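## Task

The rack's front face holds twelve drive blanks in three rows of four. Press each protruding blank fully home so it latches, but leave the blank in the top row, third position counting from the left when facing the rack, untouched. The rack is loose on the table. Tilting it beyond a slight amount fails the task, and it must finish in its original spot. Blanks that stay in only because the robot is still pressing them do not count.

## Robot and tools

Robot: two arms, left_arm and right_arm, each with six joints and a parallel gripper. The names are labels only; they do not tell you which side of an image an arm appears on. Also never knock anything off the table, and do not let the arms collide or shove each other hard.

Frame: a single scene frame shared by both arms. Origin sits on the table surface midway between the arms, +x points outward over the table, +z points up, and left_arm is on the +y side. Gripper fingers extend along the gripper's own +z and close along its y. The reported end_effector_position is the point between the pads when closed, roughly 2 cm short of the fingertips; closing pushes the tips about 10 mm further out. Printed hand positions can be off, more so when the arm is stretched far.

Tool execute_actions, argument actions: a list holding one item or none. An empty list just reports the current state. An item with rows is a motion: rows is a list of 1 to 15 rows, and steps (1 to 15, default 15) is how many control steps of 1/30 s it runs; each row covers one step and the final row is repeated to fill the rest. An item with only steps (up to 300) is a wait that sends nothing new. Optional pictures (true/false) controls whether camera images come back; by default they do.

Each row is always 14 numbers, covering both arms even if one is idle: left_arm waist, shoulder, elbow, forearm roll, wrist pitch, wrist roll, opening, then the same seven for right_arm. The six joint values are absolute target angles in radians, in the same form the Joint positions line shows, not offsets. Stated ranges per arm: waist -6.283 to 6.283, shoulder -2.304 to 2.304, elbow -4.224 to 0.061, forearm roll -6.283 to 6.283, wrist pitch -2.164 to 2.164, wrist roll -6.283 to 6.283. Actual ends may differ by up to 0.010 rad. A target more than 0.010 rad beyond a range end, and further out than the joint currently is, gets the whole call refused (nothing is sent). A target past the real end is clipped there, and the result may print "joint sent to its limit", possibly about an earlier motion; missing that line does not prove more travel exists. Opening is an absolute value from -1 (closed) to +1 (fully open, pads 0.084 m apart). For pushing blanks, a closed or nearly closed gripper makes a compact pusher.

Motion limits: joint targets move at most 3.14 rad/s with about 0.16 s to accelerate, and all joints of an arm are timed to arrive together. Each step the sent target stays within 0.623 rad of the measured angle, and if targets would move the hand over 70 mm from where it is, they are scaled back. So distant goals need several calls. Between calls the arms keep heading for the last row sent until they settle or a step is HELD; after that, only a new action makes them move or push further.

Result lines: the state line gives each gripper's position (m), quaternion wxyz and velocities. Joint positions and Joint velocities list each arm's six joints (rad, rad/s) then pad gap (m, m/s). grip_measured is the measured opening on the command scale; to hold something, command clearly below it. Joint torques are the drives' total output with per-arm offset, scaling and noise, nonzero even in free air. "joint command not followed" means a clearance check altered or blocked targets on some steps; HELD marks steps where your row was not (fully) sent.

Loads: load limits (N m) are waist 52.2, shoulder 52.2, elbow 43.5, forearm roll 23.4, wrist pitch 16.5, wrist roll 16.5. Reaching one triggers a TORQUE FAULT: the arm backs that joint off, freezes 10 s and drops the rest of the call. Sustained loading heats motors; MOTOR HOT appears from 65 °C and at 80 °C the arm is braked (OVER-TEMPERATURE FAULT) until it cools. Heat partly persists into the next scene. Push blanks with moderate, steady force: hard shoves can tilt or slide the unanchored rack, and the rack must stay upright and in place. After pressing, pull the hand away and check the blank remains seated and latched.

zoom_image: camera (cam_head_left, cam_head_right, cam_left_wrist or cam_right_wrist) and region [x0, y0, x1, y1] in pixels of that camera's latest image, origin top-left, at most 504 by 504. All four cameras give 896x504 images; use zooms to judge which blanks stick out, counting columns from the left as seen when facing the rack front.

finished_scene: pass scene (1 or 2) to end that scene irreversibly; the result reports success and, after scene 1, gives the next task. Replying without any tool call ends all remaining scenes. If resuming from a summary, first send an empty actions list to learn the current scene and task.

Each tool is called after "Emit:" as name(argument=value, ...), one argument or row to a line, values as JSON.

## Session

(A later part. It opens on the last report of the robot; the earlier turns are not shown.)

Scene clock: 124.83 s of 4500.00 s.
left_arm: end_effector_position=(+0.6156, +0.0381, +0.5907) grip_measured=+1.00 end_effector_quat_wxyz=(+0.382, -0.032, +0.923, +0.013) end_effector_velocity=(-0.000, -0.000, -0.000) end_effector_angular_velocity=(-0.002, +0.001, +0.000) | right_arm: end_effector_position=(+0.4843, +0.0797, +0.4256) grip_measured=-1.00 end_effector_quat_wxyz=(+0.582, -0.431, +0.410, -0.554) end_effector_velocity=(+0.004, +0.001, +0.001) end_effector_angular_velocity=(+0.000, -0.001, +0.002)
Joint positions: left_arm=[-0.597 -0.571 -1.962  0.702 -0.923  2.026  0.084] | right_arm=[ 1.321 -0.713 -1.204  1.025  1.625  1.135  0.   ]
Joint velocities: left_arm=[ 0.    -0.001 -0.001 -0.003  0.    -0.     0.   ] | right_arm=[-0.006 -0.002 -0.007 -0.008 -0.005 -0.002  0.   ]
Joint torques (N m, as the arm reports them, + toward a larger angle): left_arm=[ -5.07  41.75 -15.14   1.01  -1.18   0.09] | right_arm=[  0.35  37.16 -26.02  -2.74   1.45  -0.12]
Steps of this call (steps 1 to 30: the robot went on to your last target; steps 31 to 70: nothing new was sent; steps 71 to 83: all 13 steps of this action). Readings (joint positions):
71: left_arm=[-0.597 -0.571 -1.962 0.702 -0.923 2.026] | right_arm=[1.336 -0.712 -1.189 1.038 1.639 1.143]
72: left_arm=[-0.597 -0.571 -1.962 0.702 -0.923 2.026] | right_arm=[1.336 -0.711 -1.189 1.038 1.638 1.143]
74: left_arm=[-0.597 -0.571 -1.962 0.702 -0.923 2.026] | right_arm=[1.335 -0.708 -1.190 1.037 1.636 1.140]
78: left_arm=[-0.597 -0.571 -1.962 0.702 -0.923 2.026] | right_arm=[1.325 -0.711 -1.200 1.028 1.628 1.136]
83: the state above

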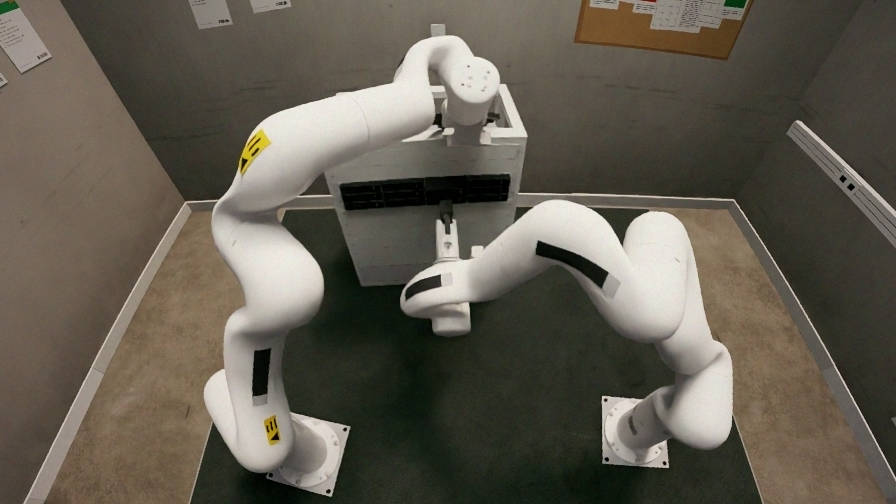

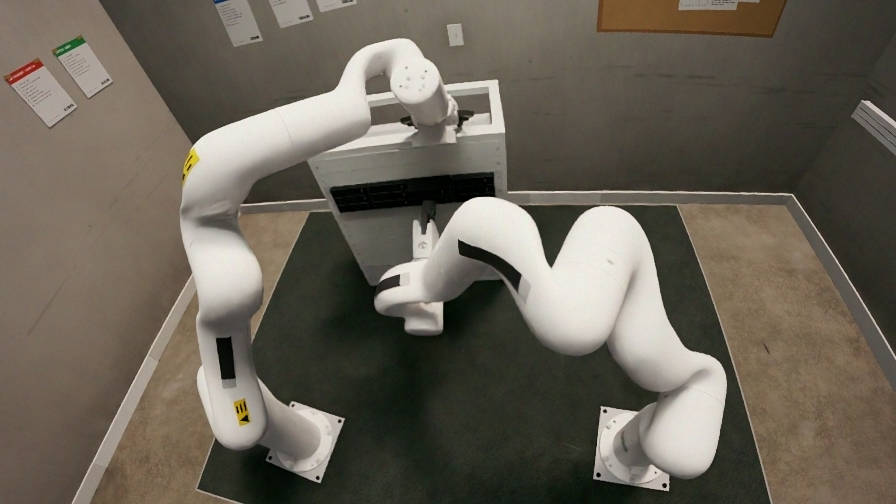

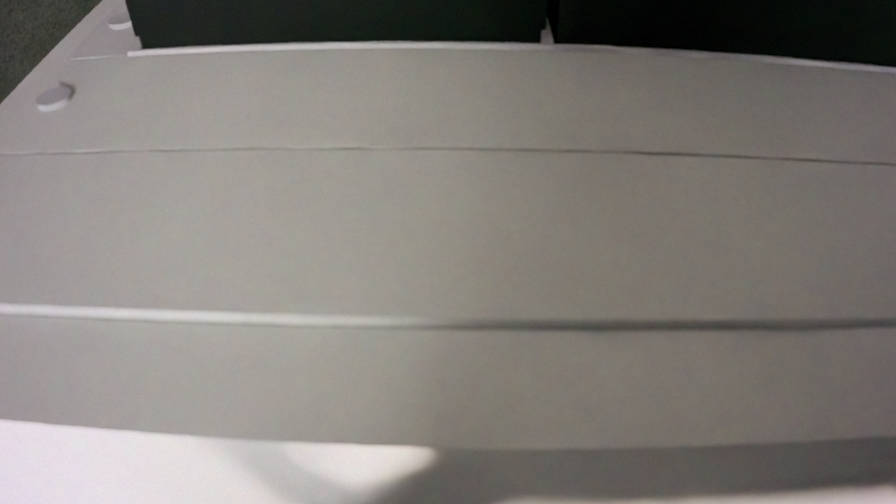

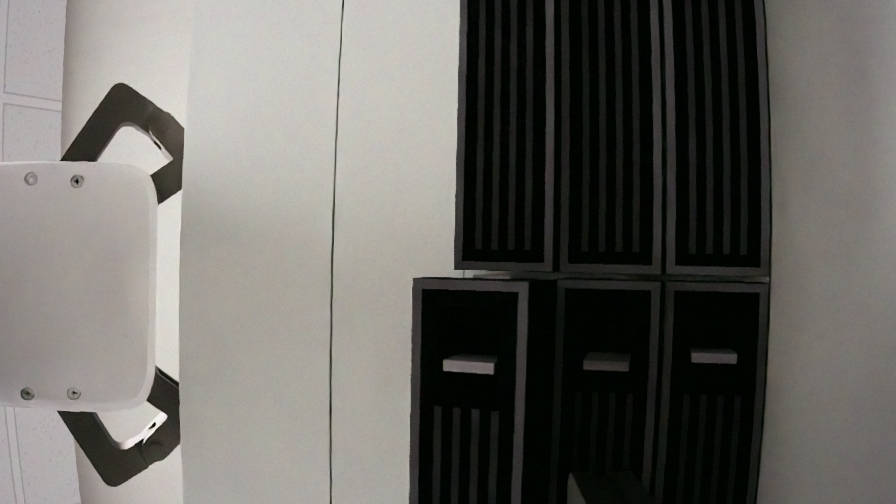

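Emit:
execute_actions(
  actions=[
    {"rows": [[-0.5973,-0.5711,-1.9623,0.7016,-0.9231,2.0262,1,1.3208,-0.7093,-1.2041,1.0238,1.6222,1.1314,-1],[-0.5973,-0.5711,-1.9623,0.7016,-0.9231,2.0262,1,1.3170,-0.7115,-1.2081,1.0205,1.6198,1.1308,-1],[-0.5973,-0.5711,-1.9623,0.7016,-0.9231,2.0262,1,1.3133,-0.7137,-1.2121,1.0171,1.6174,1.1302,-1],[-0.5973,-0.5711,-1.9623,0.7016,-0.9231,2.0262,1,1.3059,-0.7181,-1.2200,1.0105,1.6126,1.1291,-1],[-0.5973,-0.5711,-1.9623,0.7016,-0.9231,2.0262,1,1.2985,-0.7226,-1.2280,1.0039,1.6079,1.1279,-1],[-0.5973,-0.5711,-1.9623,0.7016,-0.9231,2.0262,1,1.2911,-0.7270,-1.2360,0.9972,1.6031,1.1267,-1],[-0.5973,-0.5711,-1.9623,0.7016,-0.9231,2.0262,1,1.2852,-0.7305,-1.2423,0.9919,1.5992,1.1258,-1],[-0.5973,-0.5711,-1.9623,0.7016,-0.9231,2.0262,1,1.2807,-0.7331,-1.2471,0.9879,1.5964,1.1251,-1],[-0.5973,-0.5711,-1.9623,0.7016,-0.9231,2.0262,1,1.2777,-0.7349,-1.2503,0.9853,1.5944,1.1246,-1],[-0.5973,-0.5711,-1.9623,0.7016,-0.9231,2.0262,1,1.2755,-0.7362,-1.2527,0.9833,1.5930,1.1243,-1]], "steps": 15},
  ],
)

Scene clock: 127.03 s of 4500.00 s.
left_arm: end_effector_position=(+0.6156, +0.0381, +0.5907) grip_measured=+1.00 end_effector_quat_wxyz=(+0.382, -0.032, +0.923, +0.013) end_effector_velocity=(+0.000, -0.001, -0.001) end_effector_angular_velocity=(-0.000, +0.001, +0.000) | right_arm: end_effector_position=(+0.5137, +0.0813, +0.4280) grip_measured=-1.00 end_effector_quat_wxyz=(+0.582, -0.431, +0.409, -0.555) end_effector_velocity=(+0.013, +0.002, +0.001) end_effector_angular_velocity=(-0.001, +0.002, +0.004)
Joint positions: left_arm=[-0.597 -0.571 -1.962  0.702 -0.923  2.026  0.084] | right_arm=[ 1.278 -0.735 -1.25   0.985  1.595  1.125  0.   ]
Joint velocities: left_arm=[-0.    -0.002 -0.002 -0.001 -0.     0.    -0.   ] | right_arm=[-0.018 -0.011 -0.022 -0.018 -0.017 -0.004  0.   ]
Joint torques (N m, as the arm reports them, + toward a larger angle): left_arm=[ -5.02  42.04 -14.75   0.67  -1.31   0.13] | right_arm=[ -1.22  38.58 -29.05  -2.94   1.36  -0.16]
Steps of this call (steps 1 to 15: the robot went on to your last target; steps 16 to 51: nothing new was sent; steps 52 to 66: all 15 steps of this action). Readings (joint positions):
52: left_arm=[-0.597 -0.571 -1.962 0.702 -0.923 2.026] | right_arm=[1.321 -0.713 -1.204 1.024 1.624 1.134]
53: left_arm=[-0.597 -0.571 -1.962 0.702 -0.923 2.026] | right_arm=[1.321 -0.712 -1.204 1.024 1.624 1.134]
55: left_arm=[-0.597 -0.571 -1.962 0.702 -0.923 2.026] | right_arm=[1.318 -0.712 -1.207 1.021 1.621 1.132]
59: left_arm=[-0.597 -0.571 -1.962 0.702 -0.923 2.026] | right_arm=[1.299 -0.722 -1.227 1.005 1.609 1.128]
66: the state above

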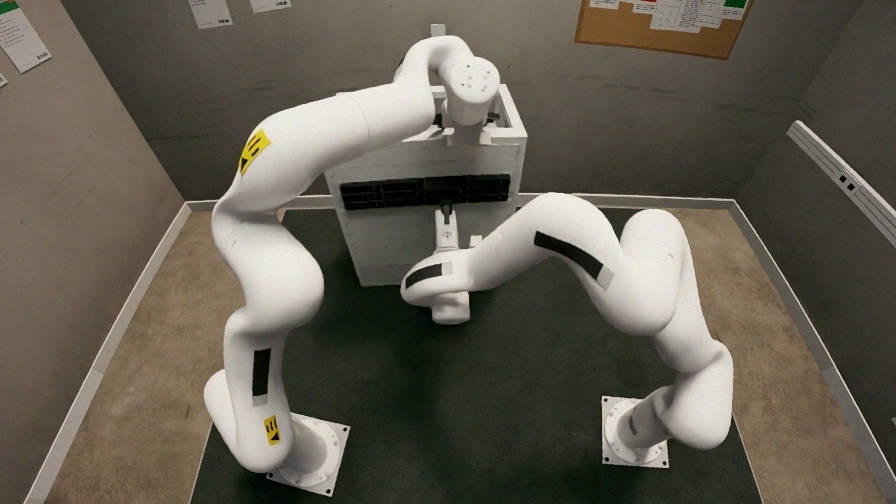

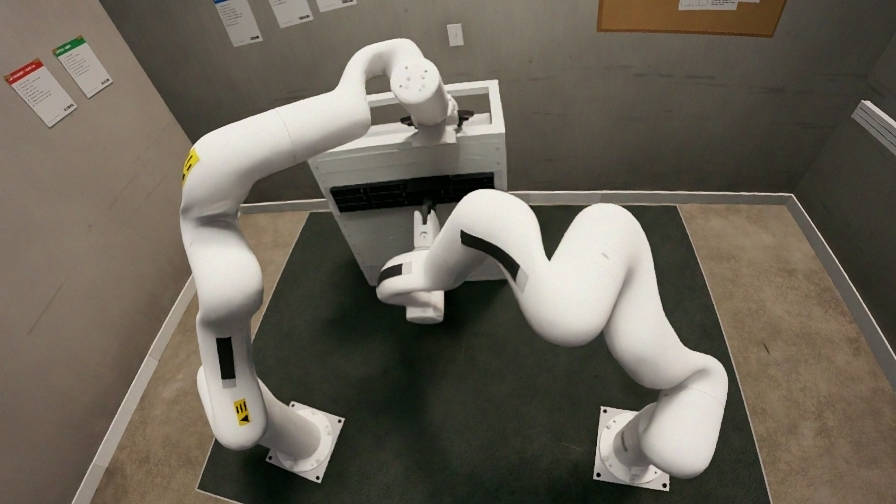

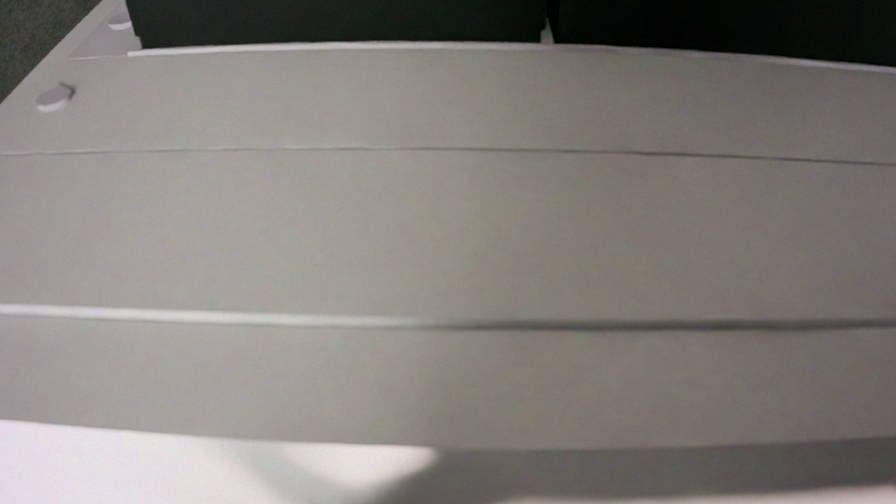

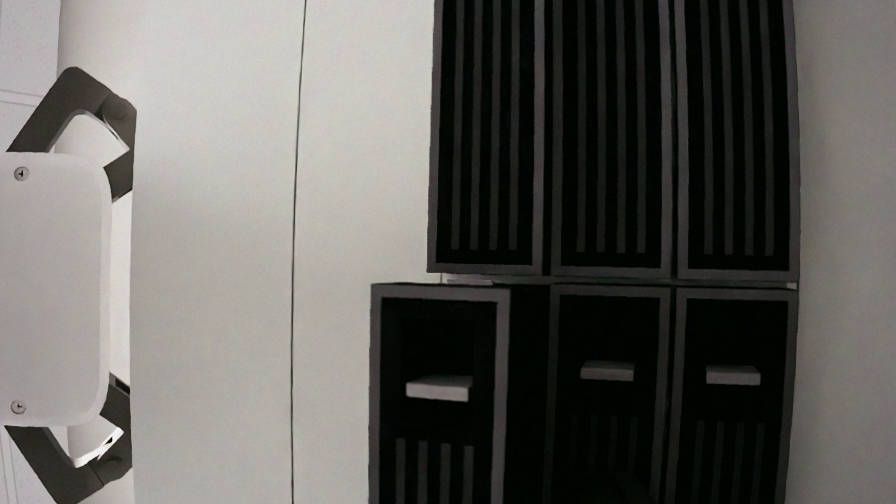

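Emit:
execute_actions(
  actions=[
    {"rows": [[-0.5973,-0.5711,-1.9623,0.7016,-0.9231,2.0262,1,1.2740,-0.7371,-1.2543,0.9819,1.5920,1.1241,-1],[-0.5973,-0.5711,-1.9623,0.7016,-0.9231,2.0262,1,1.2725,-0.7380,-1.2559,0.9806,1.5911,1.1238,-1],[-0.5973,-0.5711,-1.9623,0.7016,-0.9231,2.0262,1,1.2711,-0.7389,-1.2575,0.9793,1.5901,1.1236,-1],[-0.5973,-0.5711,-1.9623,0.7016,-0.9231,2.0262,1,1.2696,-0.7397,-1.2591,0.9779,1.5892,1.1234,-1],[-0.5973,-0.5711,-1.9623,0.7016,-0.9231,2.0262,1,1.2681,-0.7406,-1.2607,0.9766,1.5882,1.1231,-1]], "steps": 13},
  ],
)

Scene clock: 128.60 s of 4500.00 s.
left_arm: end_effector_position=(+0.6157, +0.0382, +0.5908) grip_measured=+1.00 end_effector_quat_wxyz=(+0.383, -0.032, +0.923, +0.013) end_effector_velocity=(-0.000, -0.000, -0.002) end_effector_angular_velocity=(+0.001, +0.003, +0.000) | right_arm: end_effector_position=(+0.5159, +0.0831, +0.4288) grip_measured=-1.00 end_effector_quat_wxyz=(+0.584, -0.431, +0.406, -0.555) end_effector_velocity=(-0.001, +0.003, +0.001) end_effector_angular_velocity=(+0.001, -0.002, +0.006)
Joint positions: left_arm=[-0.597 -0.571 -1.962  0.702 -0.923  2.026  0.084] | right_arm=[ 1.274 -0.74  -1.258  0.977  1.596  1.123  0.   ]
Joint velocities: left_arm=[-0.    -0.001  0.001 -0.001 -0.001  0.    -0.   ] | right_arm=[ 0.003 -0.001 -0.002 -0.003  0.     0.     0.   ]
Joint torques (N m, as the arm reports them, + toward a larger angle): left_arm=[ -8.98  43.13 -13.71  -0.57  -2.13   0.14] | right_arm=[-25.26  39.54 -50.95  -4.83  -4.62  -0.03]
Steps of this call (steps 1 to 15: the robot went on to your last target; steps 16 to 34: nothing new was sent; steps 35 to 47: all 13 steps of this action). Readings (joint positions):
35: left_arm=[-0.597 -0.571 -1.962 0.702 -0.923 2.026] | right_arm=[1.276 -0.736 -1.253 0.983 1.593 1.124]
36: left_arm=[-0.597 -0.571 -1.962 0.702 -0.923 2.026] | right_arm=[1.276 -0.736 -1.253 0.983 1.593 1.124]
38: left_arm=[-0.597 -0.571 -1.962 0.702 -0.923 2.026] | right_arm=[1.275 -0.737 -1.254 0.982 1.594 1.124]
42: left_arm=[-0.597 -0.571 -1.962 0.702 -0.923 2.026] | right_arm=[1.274 -0.740 -1.256 0.978 1.596 1.123]
47: the state above

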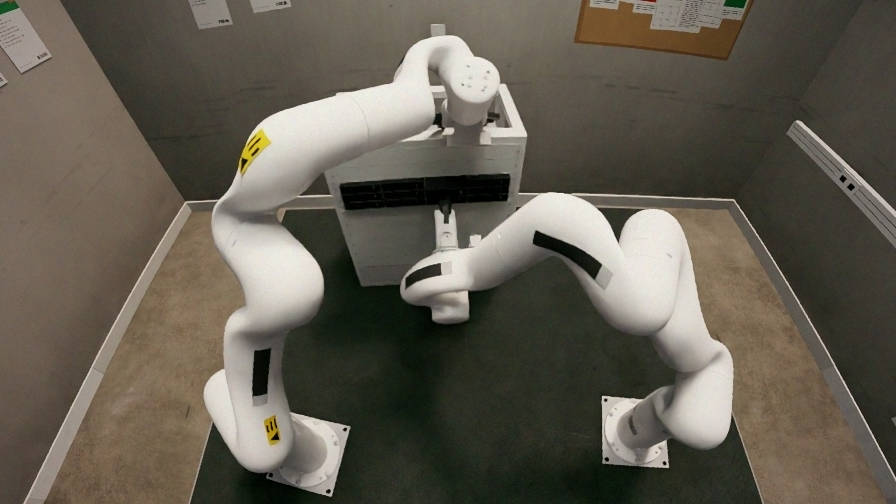

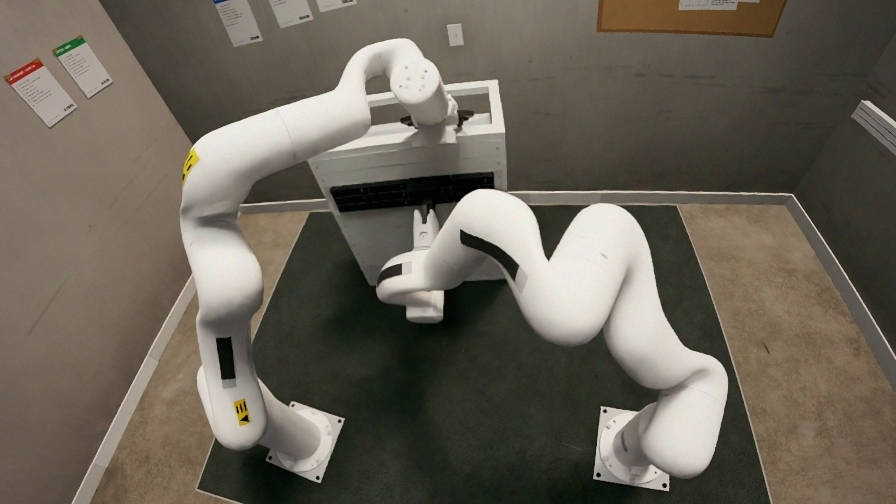

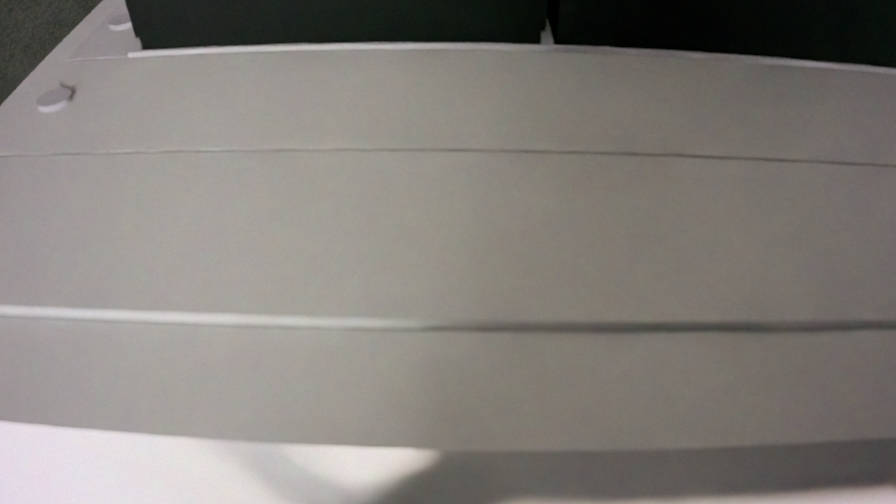

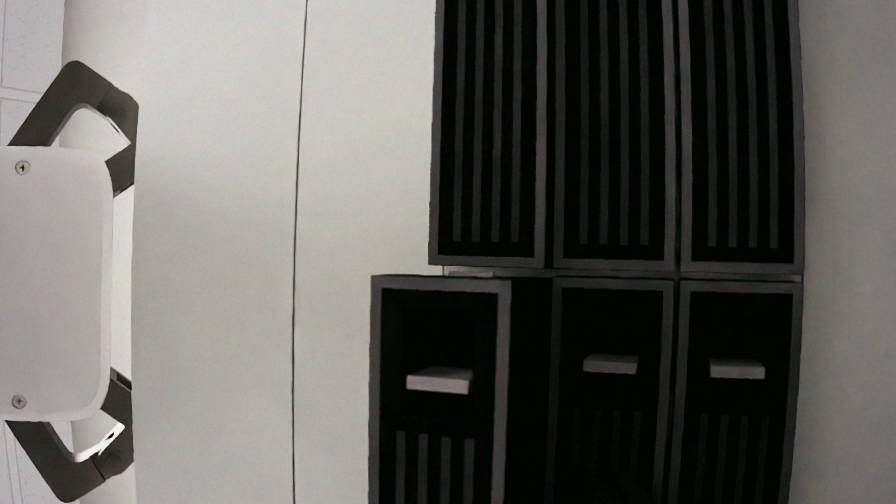

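Emit:
execute_actions(
  actions=[
    {"rows": [[-0.5973,-0.5711,-1.9623,0.7016,-0.9231,2.0262,1,1.2755,-0.7362,-1.2527,0.9833,1.5930,1.1243,-1],[-0.5973,-0.5711,-1.9623,0.7016,-0.9231,2.0262,1,1.2807,-0.7331,-1.2471,0.9879,1.5964,1.1251,-1],[-0.5973,-0.5711,-1.9623,0.7016,-0.9231,2.0262,1,1.2852,-0.7305,-1.2423,0.9919,1.5992,1.1258,-1],[-0.5973,-0.5711,-1.9623,0.7016,-0.9231,2.0262,1,1.2911,-0.7270,-1.2360,0.9972,1.6031,1.1267,-1],[-0.5973,-0.5711,-1.9623,0.7016,-0.9231,2.0262,1,1.2985,-0.7226,-1.2280,1.0039,1.6079,1.1279,-1],[-0.5973,-0.5711,-1.9623,0.7016,-0.9231,2.0262,1,1.3059,-0.7181,-1.2200,1.0105,1.6126,1.1291,-1],[-0.5973,-0.5711,-1.9623,0.7016,-0.9231,2.0262,1,1.3133,-0.7137,-1.2121,1.0171,1.6174,1.1302,-1],[-0.5973,-0.5711,-1.9623,0.7016,-0.9231,2.0262,1,1.3208,-0.7093,-1.2041,1.0238,1.6222,1.1314,-1],[-0.5973,-0.5711,-1.9623,0.7016,-0.9231,2.0262,1,1.3282,-0.7049,-1.1961,1.0304,1.6270,1.1326,-1],[-0.5973,-0.5711,-1.9623,0.7016,-0.9231,2.0262,1,1.3356,-0.7005,-1.1882,1.0371,1.6318,1.1337,-1]], "steps": 15},
  ],
)

Scene clock: 130.33 s of 4500.00 s.
left_arm: end_effector_position=(+0.6154, +0.0381, +0.5906) grip_measured=+1.00 end_effector_quat_wxyz=(+0.382, -0.032, +0.923, +0.014) end_effector_velocity=(+0.000, -0.000, -0.000) end_effector_angular_velocity=(-0.000, -0.000, -0.000) | right_arm: end_effector_position=(+0.4771, +0.0793, +0.4277) grip_measured=-1.00 end_effector_quat_wxyz=(+0.582, -0.432, +0.410, -0.554) end_effector_velocity=(-0.025, -0.007, -0.002) end_effector_angular_velocity=(-0.006, -0.006, -0.009)
Joint positions: left_arm=[-0.597 -0.571 -1.962  0.701 -0.923  2.026  0.084] | right_arm=[ 1.332 -0.702 -1.192  1.034  1.629  1.133  0.   ]
Joint velocities: left_arm=[ 0.    -0.001 -0.    -0.     0.001 -0.     0.   ] | right_arm=[0.036 0.021 0.048 0.036 0.036 0.006 0.   ]
Joint torques (N m, as the arm reports them, + toward a larger angle): left_arm=[ -6.13  41.13 -14.47   0.38  -1.34   0.08] | right_arm=[  0.84  34.1  -26.66  -2.49   1.46  -0.12]
Steps of this call (steps 1 to 15: the robot went on to your last target; steps 16 to 37: nothing new was sent; steps 38 to 52: all 15 steps of this action). Readings (joint positions):
38: left_arm=[-0.597 -0.571 -1.962 0.702 -0.923 2.026] | right_arm=[1.275 -0.741 -1.258 0.977 1.596 1.123]
39: left_arm=[-0.597 -0.571 -1.962 0.702 -0.923 2.026] | right_arm=[1.276 -0.740 -1.257 0.978 1.596 1.123]
41: left_arm=[-0.598 -0.571 -1.962 0.701 -0.924 2.026] | right_arm=[1.278 -0.736 -1.253 0.983 1.593 1.124]
45: left_arm=[-0.598 -0.571 -1.962 0.701 -0.924 2.026] | right_arm=[1.296 -0.723 -1.232 1.002 1.603 1.128]
52: the state above

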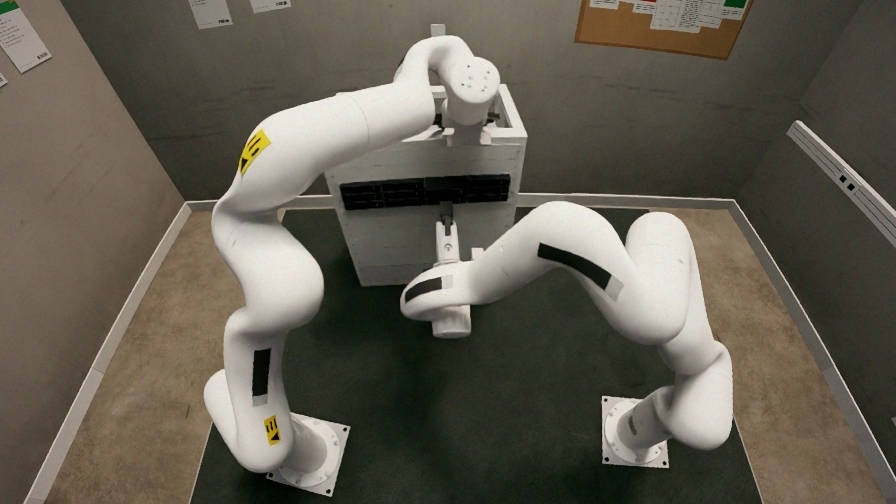

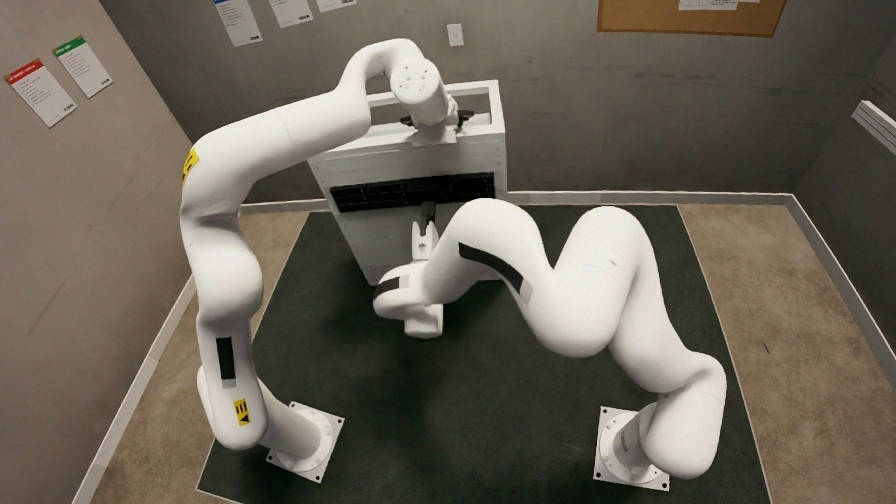

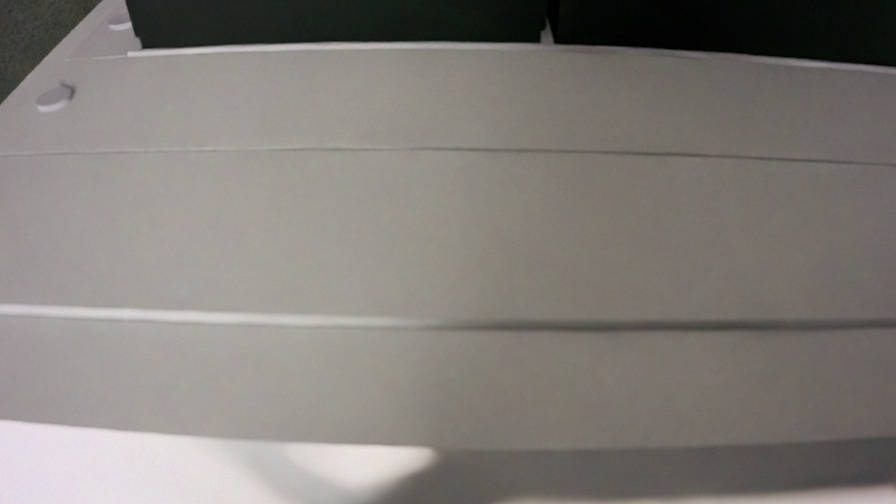

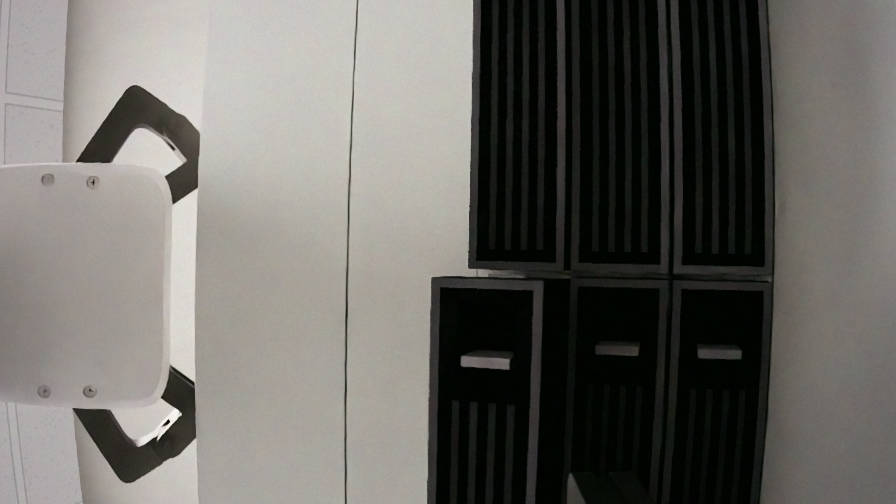

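Emit:
execute_actions(
  actions=[
    {"rows": [[-0.5973,-0.5711,-1.9623,0.7016,-0.9231,2.0262,1,1.3214,-0.6595,-1.1347,1.0252,1.6341,1.1477,-1],[-0.5973,-0.5711,-1.9623,0.7016,-0.9231,2.0262,1,1.3072,-0.6184,-1.0811,1.0133,1.6364,1.1617,-1],[-0.5973,-0.5711,-1.9623,0.7016,-0.9231,2.0262,1,1.2930,-0.5774,-1.0276,1.0014,1.6387,1.1757,-1],[-0.5973,-0.5711,-1.9623,0.7016,-0.9231,2.0262,1,1.2787,-0.5364,-0.9741,0.9895,1.6409,1.1897,-1],[-0.5973,-0.5711,-1.9623,0.7016,-0.9231,2.0262,1,1.2645,-0.4953,-0.9205,0.9776,1.6432,1.2037,-1],[-0.5973,-0.5711,-1.9623,0.7016,-0.9231,2.0262,1,1.2503,-0.4543,-0.8670,0.9657,1.6455,1.2177,-1]], "steps": 14},
  ],
  pictures=false,
)

Emit:
execute_actions(
  actions=[
    {"rows": [[-0.5973,-0.5711,-1.9623,0.7016,-0.9231,2.0262,1,1.2420,-0.4596,-0.8753,0.9581,1.6408,1.2174,-1],[-0.5973,-0.5711,-1.9623,0.7016,-0.9231,2.0262,1,1.2337,-0.4649,-0.8837,0.9506,1.6362,1.2171,-1],[-0.5973,-0.5711,-1.9623,0.7016,-0.9231,2.0262,1,1.2254,-0.4702,-0.8921,0.9431,1.6316,1.2168,-1],[-0.5973,-0.5711,-1.9623,0.7016,-0.9231,2.0262,1,1.2171,-0.4755,-0.9004,0.9355,1.6269,1.2165,-1],[-0.5973,-0.5711,-1.9623,0.7016,-0.9231,2.0262,1,1.2088,-0.4808,-0.9088,0.9280,1.6223,1.2162,-1],[-0.5973,-0.5711,-1.9623,0.7016,-0.9231,2.0262,1,1.2005,-0.4860,-0.9172,0.9204,1.6176,1.2159,-1],[-0.5973,-0.5711,-1.9623,0.7016,-0.9231,2.0262,1,1.1922,-0.4913,-0.9255,0.9129,1.6130,1.2156,-1],[-0.5973,-0.5711,-1.9623,0.7016,-0.9231,2.0262,1,1.1839,-0.4966,-0.9339,0.9053,1.6083,1.2153,-1],[-0.5973,-0.5711,-1.9623,0.7016,-0.9231,2.0262,1,1.1789,-0.4998,-0.9389,0.9008,1.6055,1.2151,-1],[-0.5973,-0.5711,-1.9623,0.7016,-0.9231,2.0262,1,1.1756,-0.5019,-0.9423,0.8978,1.6037,1.2150,-1]], "steps": 15},
  ],
)

Scene clock: 135.37 s of 4500.00 s.
left_arm: end_effector_position=(+0.6156, +0.0381, +0.5907) grip_measured=+1.00 end_effector_quat_wxyz=(+0.382, -0.032, +0.923, +0.013) end_effector_velocity=(+0.000, +0.000, -0.000) end_effector_angular_velocity=(+0.002, -0.001, -0.000) | right_arm: end_effector_position=(+0.4710, -0.0310, +0.4564) grip_measured=-1.00 end_effector_quat_wxyz=(+0.583, -0.429, +0.409, -0.555) end_effector_velocity=(-0.008, -0.044, -0.005) end_effector_angular_velocity=(-0.015, +0.015, +0.010)
Joint positions: left_arm=[-0.597 -0.571 -1.962  0.702 -0.923  2.026  0.084] | right_arm=[ 1.253 -0.462 -0.878  0.968  1.645  1.215  0.   ]
Joint velocities: left_arm=[-0.    -0.     0.001  0.002  0.     0.    -0.   ] | right_arm=[-0.029  0.083  0.135 -0.03   0.     0.038  0.   ]
Joint torques (N m, as the arm reports them, + toward a larger angle): left_arm=[ -5.16  41.46 -14.65   1.01  -1.15   0.13] | right_arm=[ -0.09  26.36 -27.01  -2.74   1.49   0.  ]
Steps of this call (steps 1 to 15: the robot went on to your last target; steps 16 to 90: nothing new was sent; then 1.57 s passed at rest; steps 91 to 104: all 14 steps of this action). Readings (joint positions):
91: left_arm=[-0.597 -0.571 -1.962 0.702 -0.923 2.026] | right_arm=[1.336 -0.700 -1.188 1.037 1.632 1.134]
92: left_arm=[-0.597 -0.571 -1.962 0.702 -0.923 2.026] | right_arm=[1.334 -0.697 -1.182 1.036 1.632 1.135]
94: left_arm=[-0.597 -0.571 -1.962 0.702 -0.923 2.026] | right_arm=[1.324 -0.666 -1.140 1.026 1.633 1.146]
98: left_arm=[-0.597 -0.571 -1.962 0.702 -0.923 2.026] | right_arm=[1.284 -0.551 -0.995 0.994 1.640 1.184]
104: the state above

Scene clock: 135.87 s of 4500.00 s.
left_arm: end_effector_position=(+0.6156, +0.0381, +0.5907) grip_measured=+1.00 end_effector_quat_wxyz=(+0.382, -0.032, +0.923, +0.013) end_effector_velocity=(-0.000, +0.000, +0.000) end_effector_angular_velocity=(+0.000, -0.001, -0.000) | right_arm: end_effector_position=(+0.5136, -0.0315, +0.4566) grip_measured=-1.00 end_effector_quat_wxyz=(+0.583, -0.430, +0.410, -0.555) end_effector_velocity=(+0.017, +0.002, +0.002) end_effector_angular_velocity=(+0.001, -0.001, +0.004)
Joint positions: left_arm=[-0.597 -0.571 -1.962  0.702 -0.923  2.026  0.084] | right_arm=[ 1.178 -0.501 -0.94   0.9    1.605  1.215  0.   ]
Joint velocities: left_arm=[-0.     0.001  0.001  0.001  0.    -0.     0.   ] | right_arm=[-0.028 -0.016 -0.03  -0.029 -0.018 -0.002  0.   ]
Joint torques (N m, as the arm reports them, + toward a larger angle): left_arm=[ -4.95  41.45 -15.08   0.98  -1.21   0.12] | right_arm=[  0.76  29.77 -24.27  -2.94   1.55  -0.11]
Steps of this call (steps 1 to 15: all 15 steps of this action). Readings (joint positions):
1: left_arm=[-0.597 -0.571 -1.962 0.702 -0.923 2.026] | right_arm=[1.252 -0.460 -0.875 0.967 1.645 1.216]
2: left_arm=[-0.597 -0.571 -1.962 0.702 -0.923 2.026] | right_arm=[1.250 -0.460 -0.874 0.965 1.644 1.216]
4: left_arm=[-0.597 -0.571 -1.962 0.702 -0.923 2.026] | right_arm=[1.241 -0.463 -0.880 0.956 1.639 1.217]
8: left_arm=[-0.597 -0.571 -1.962 0.702 -0.923 2.026] | right_arm=[1.211 -0.480 -0.907 0.930 1.623 1.216]
15: the state above

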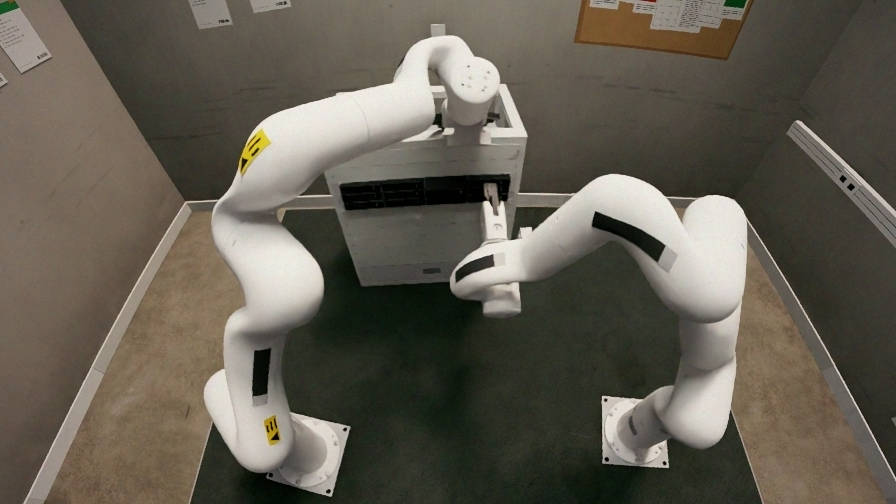

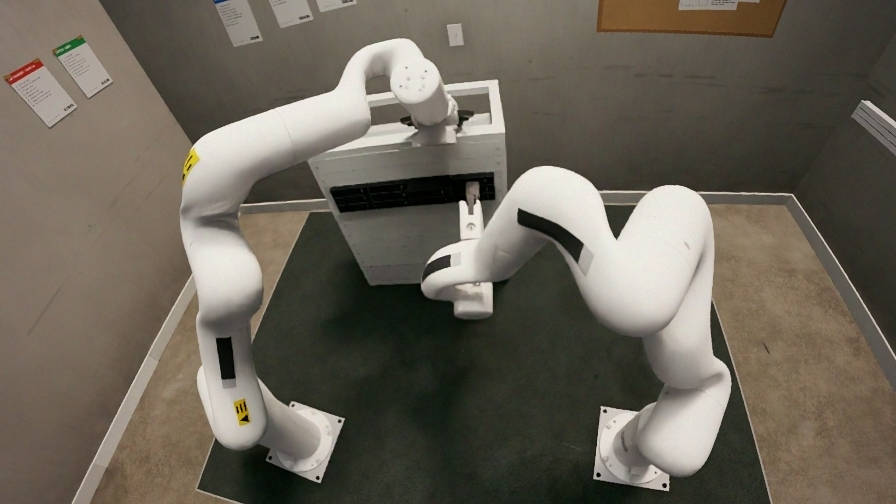

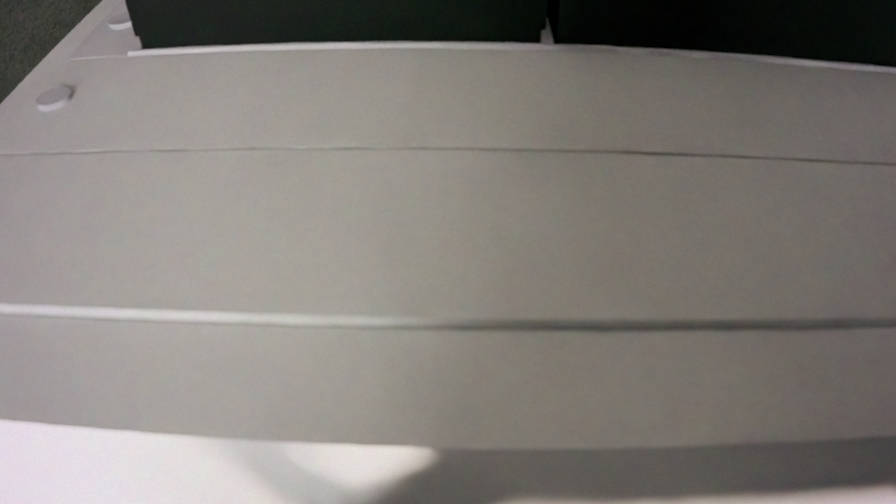

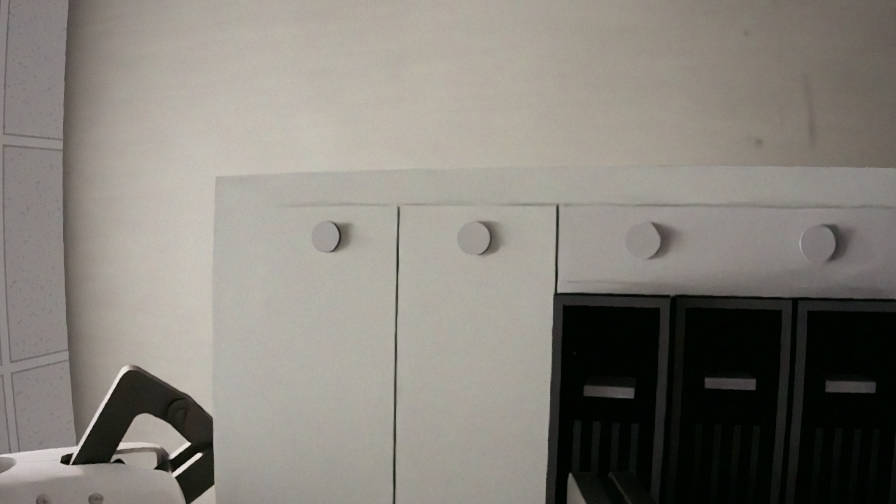

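Emit:
execute_actions(
  actions=[
    {"rows": [[-0.5973,-0.5711,-1.9623,0.7016,-0.9231,2.0262,1,1.1723,-0.5040,-0.9456,0.8948,1.6018,1.2149,-1],[-0.5973,-0.5711,-1.9623,0.7016,-0.9231,2.0262,1,1.1698,-0.5056,-0.9481,0.8925,1.6004,1.2148,-1],[-0.5973,-0.5711,-1.9623,0.7016,-0.9231,2.0262,1,1.1673,-0.5072,-0.9506,0.8902,1.5990,1.2147,-1],[-0.5973,-0.5711,-1.9623,0.7016,-0.9231,2.0262,1,1.1656,-0.5082,-0.9523,0.8887,1.5981,1.2146,-1],[-0.5973,-0.5711,-1.9623,0.7016,-0.9231,2.0262,1,1.1640,-0.5093,-0.9540,0.8872,1.5972,1.2146,-1],[-0.5973,-0.5711,-1.9623,0.7016,-0.9231,2.0262,1,1.1623,-0.5104,-0.9557,0.8857,1.5962,1.2145,-1]], "steps": 15},
  ],
)

Scene clock: 137.37 s of 4500.00 s.
left_arm: end_effector_position=(+0.6157, +0.0381, +0.5908) grip_measured=+1.00 end_effector_quat_wxyz=(+0.383, -0.032, +0.923, +0.013) end_effector_velocity=(-0.000, +0.000, +0.001) end_effector_angular_velocity=(-0.002, -0.001, +0.000) | right_arm: end_effector_position=(+0.5225, -0.0311, +0.4567) grip_measured=-1.00 end_effector_quat_wxyz=(+0.583, -0.430, +0.409, -0.555) end_effector_velocity=(+0.002, -0.000, +0.000) end_effector_angular_velocity=(+0.002, +0.001, -0.000)
Joint positions: left_arm=[-0.597 -0.571 -1.962  0.702 -0.923  2.026  0.084] | right_arm=[ 1.163 -0.51  -0.955  0.886  1.598  1.215  0.   ]
Joint velocities: left_arm=[ 0.     0.001 -0.    -0.001  0.    -0.    -0.   ] | right_arm=[-0.003 -0.001 -0.002 -0.002 -0.002  0.001  0.   ]
Joint torques (N m, as the arm reports them, + toward a larger angle): left_arm=[ -5.26  42.42 -14.53   0.74  -1.43   0.13] | right_arm=[ -5.85  30.17 -31.13  -2.03  -0.04  -0.23]
Steps of this call (steps 1 to 15: the robot went on to your last target; steps 16 to 30: nothing new was sent; steps 31 to 45: all 15 steps of this action). Readings (joint positions):
31: left_arm=[-0.597 -0.571 -1.962 0.702 -0.923 2.026] | right_arm=[1.176 -0.502 -0.942 0.898 1.604 1.215]
32: left_arm=[-0.597 -0.571 -1.962 0.702 -0.923 2.026] | right_arm=[1.175 -0.502 -0.943 0.897 1.603 1.215]
34: left_arm=[-0.597 -0.571 -1.962 0.702 -0.923 2.026] | right_arm=[1.172 -0.504 -0.946 0.894 1.601 1.215]
38: left_arm=[-0.597 -0.571 -1.962 0.702 -0.923 2.026] | right_arm=[1.165 -0.509 -0.953 0.888 1.599 1.215]
45: the state above

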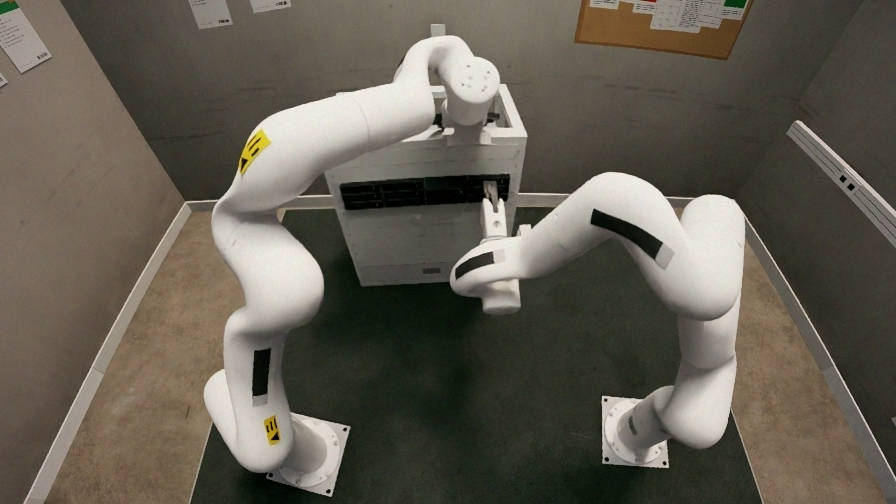

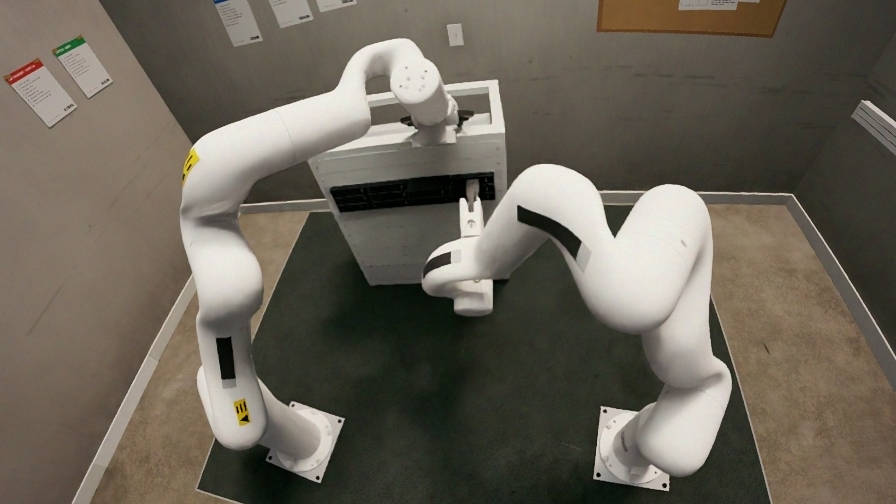

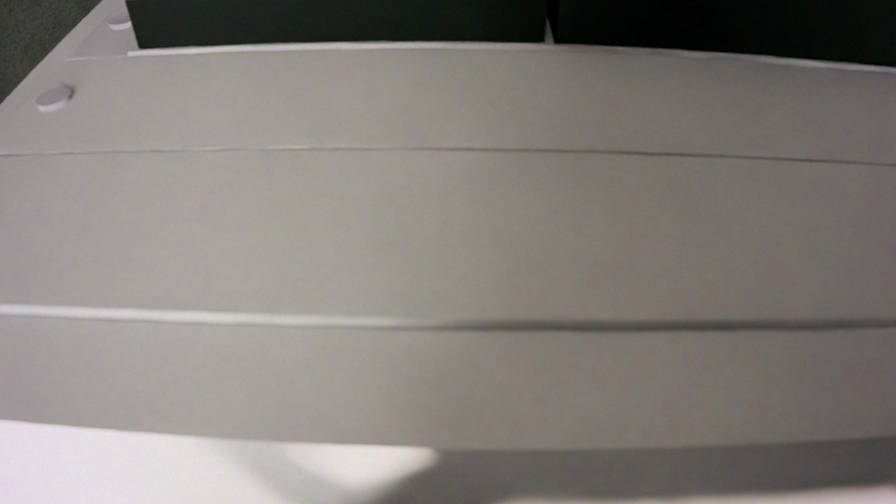

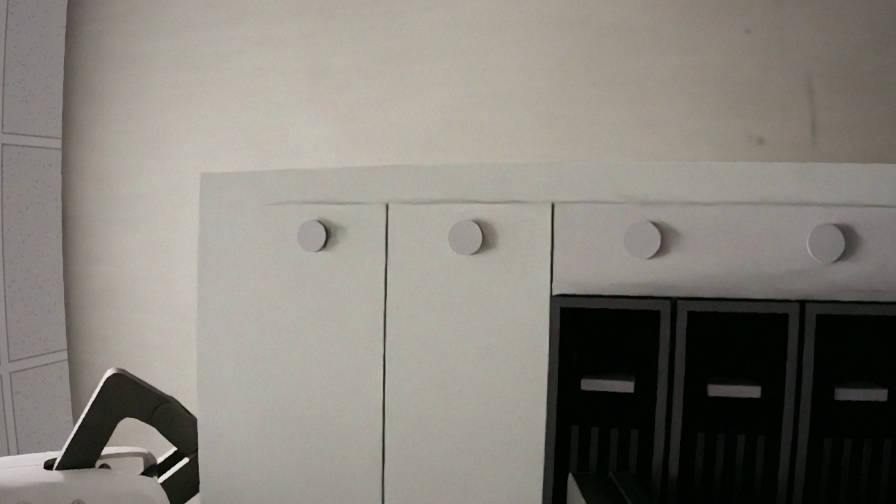

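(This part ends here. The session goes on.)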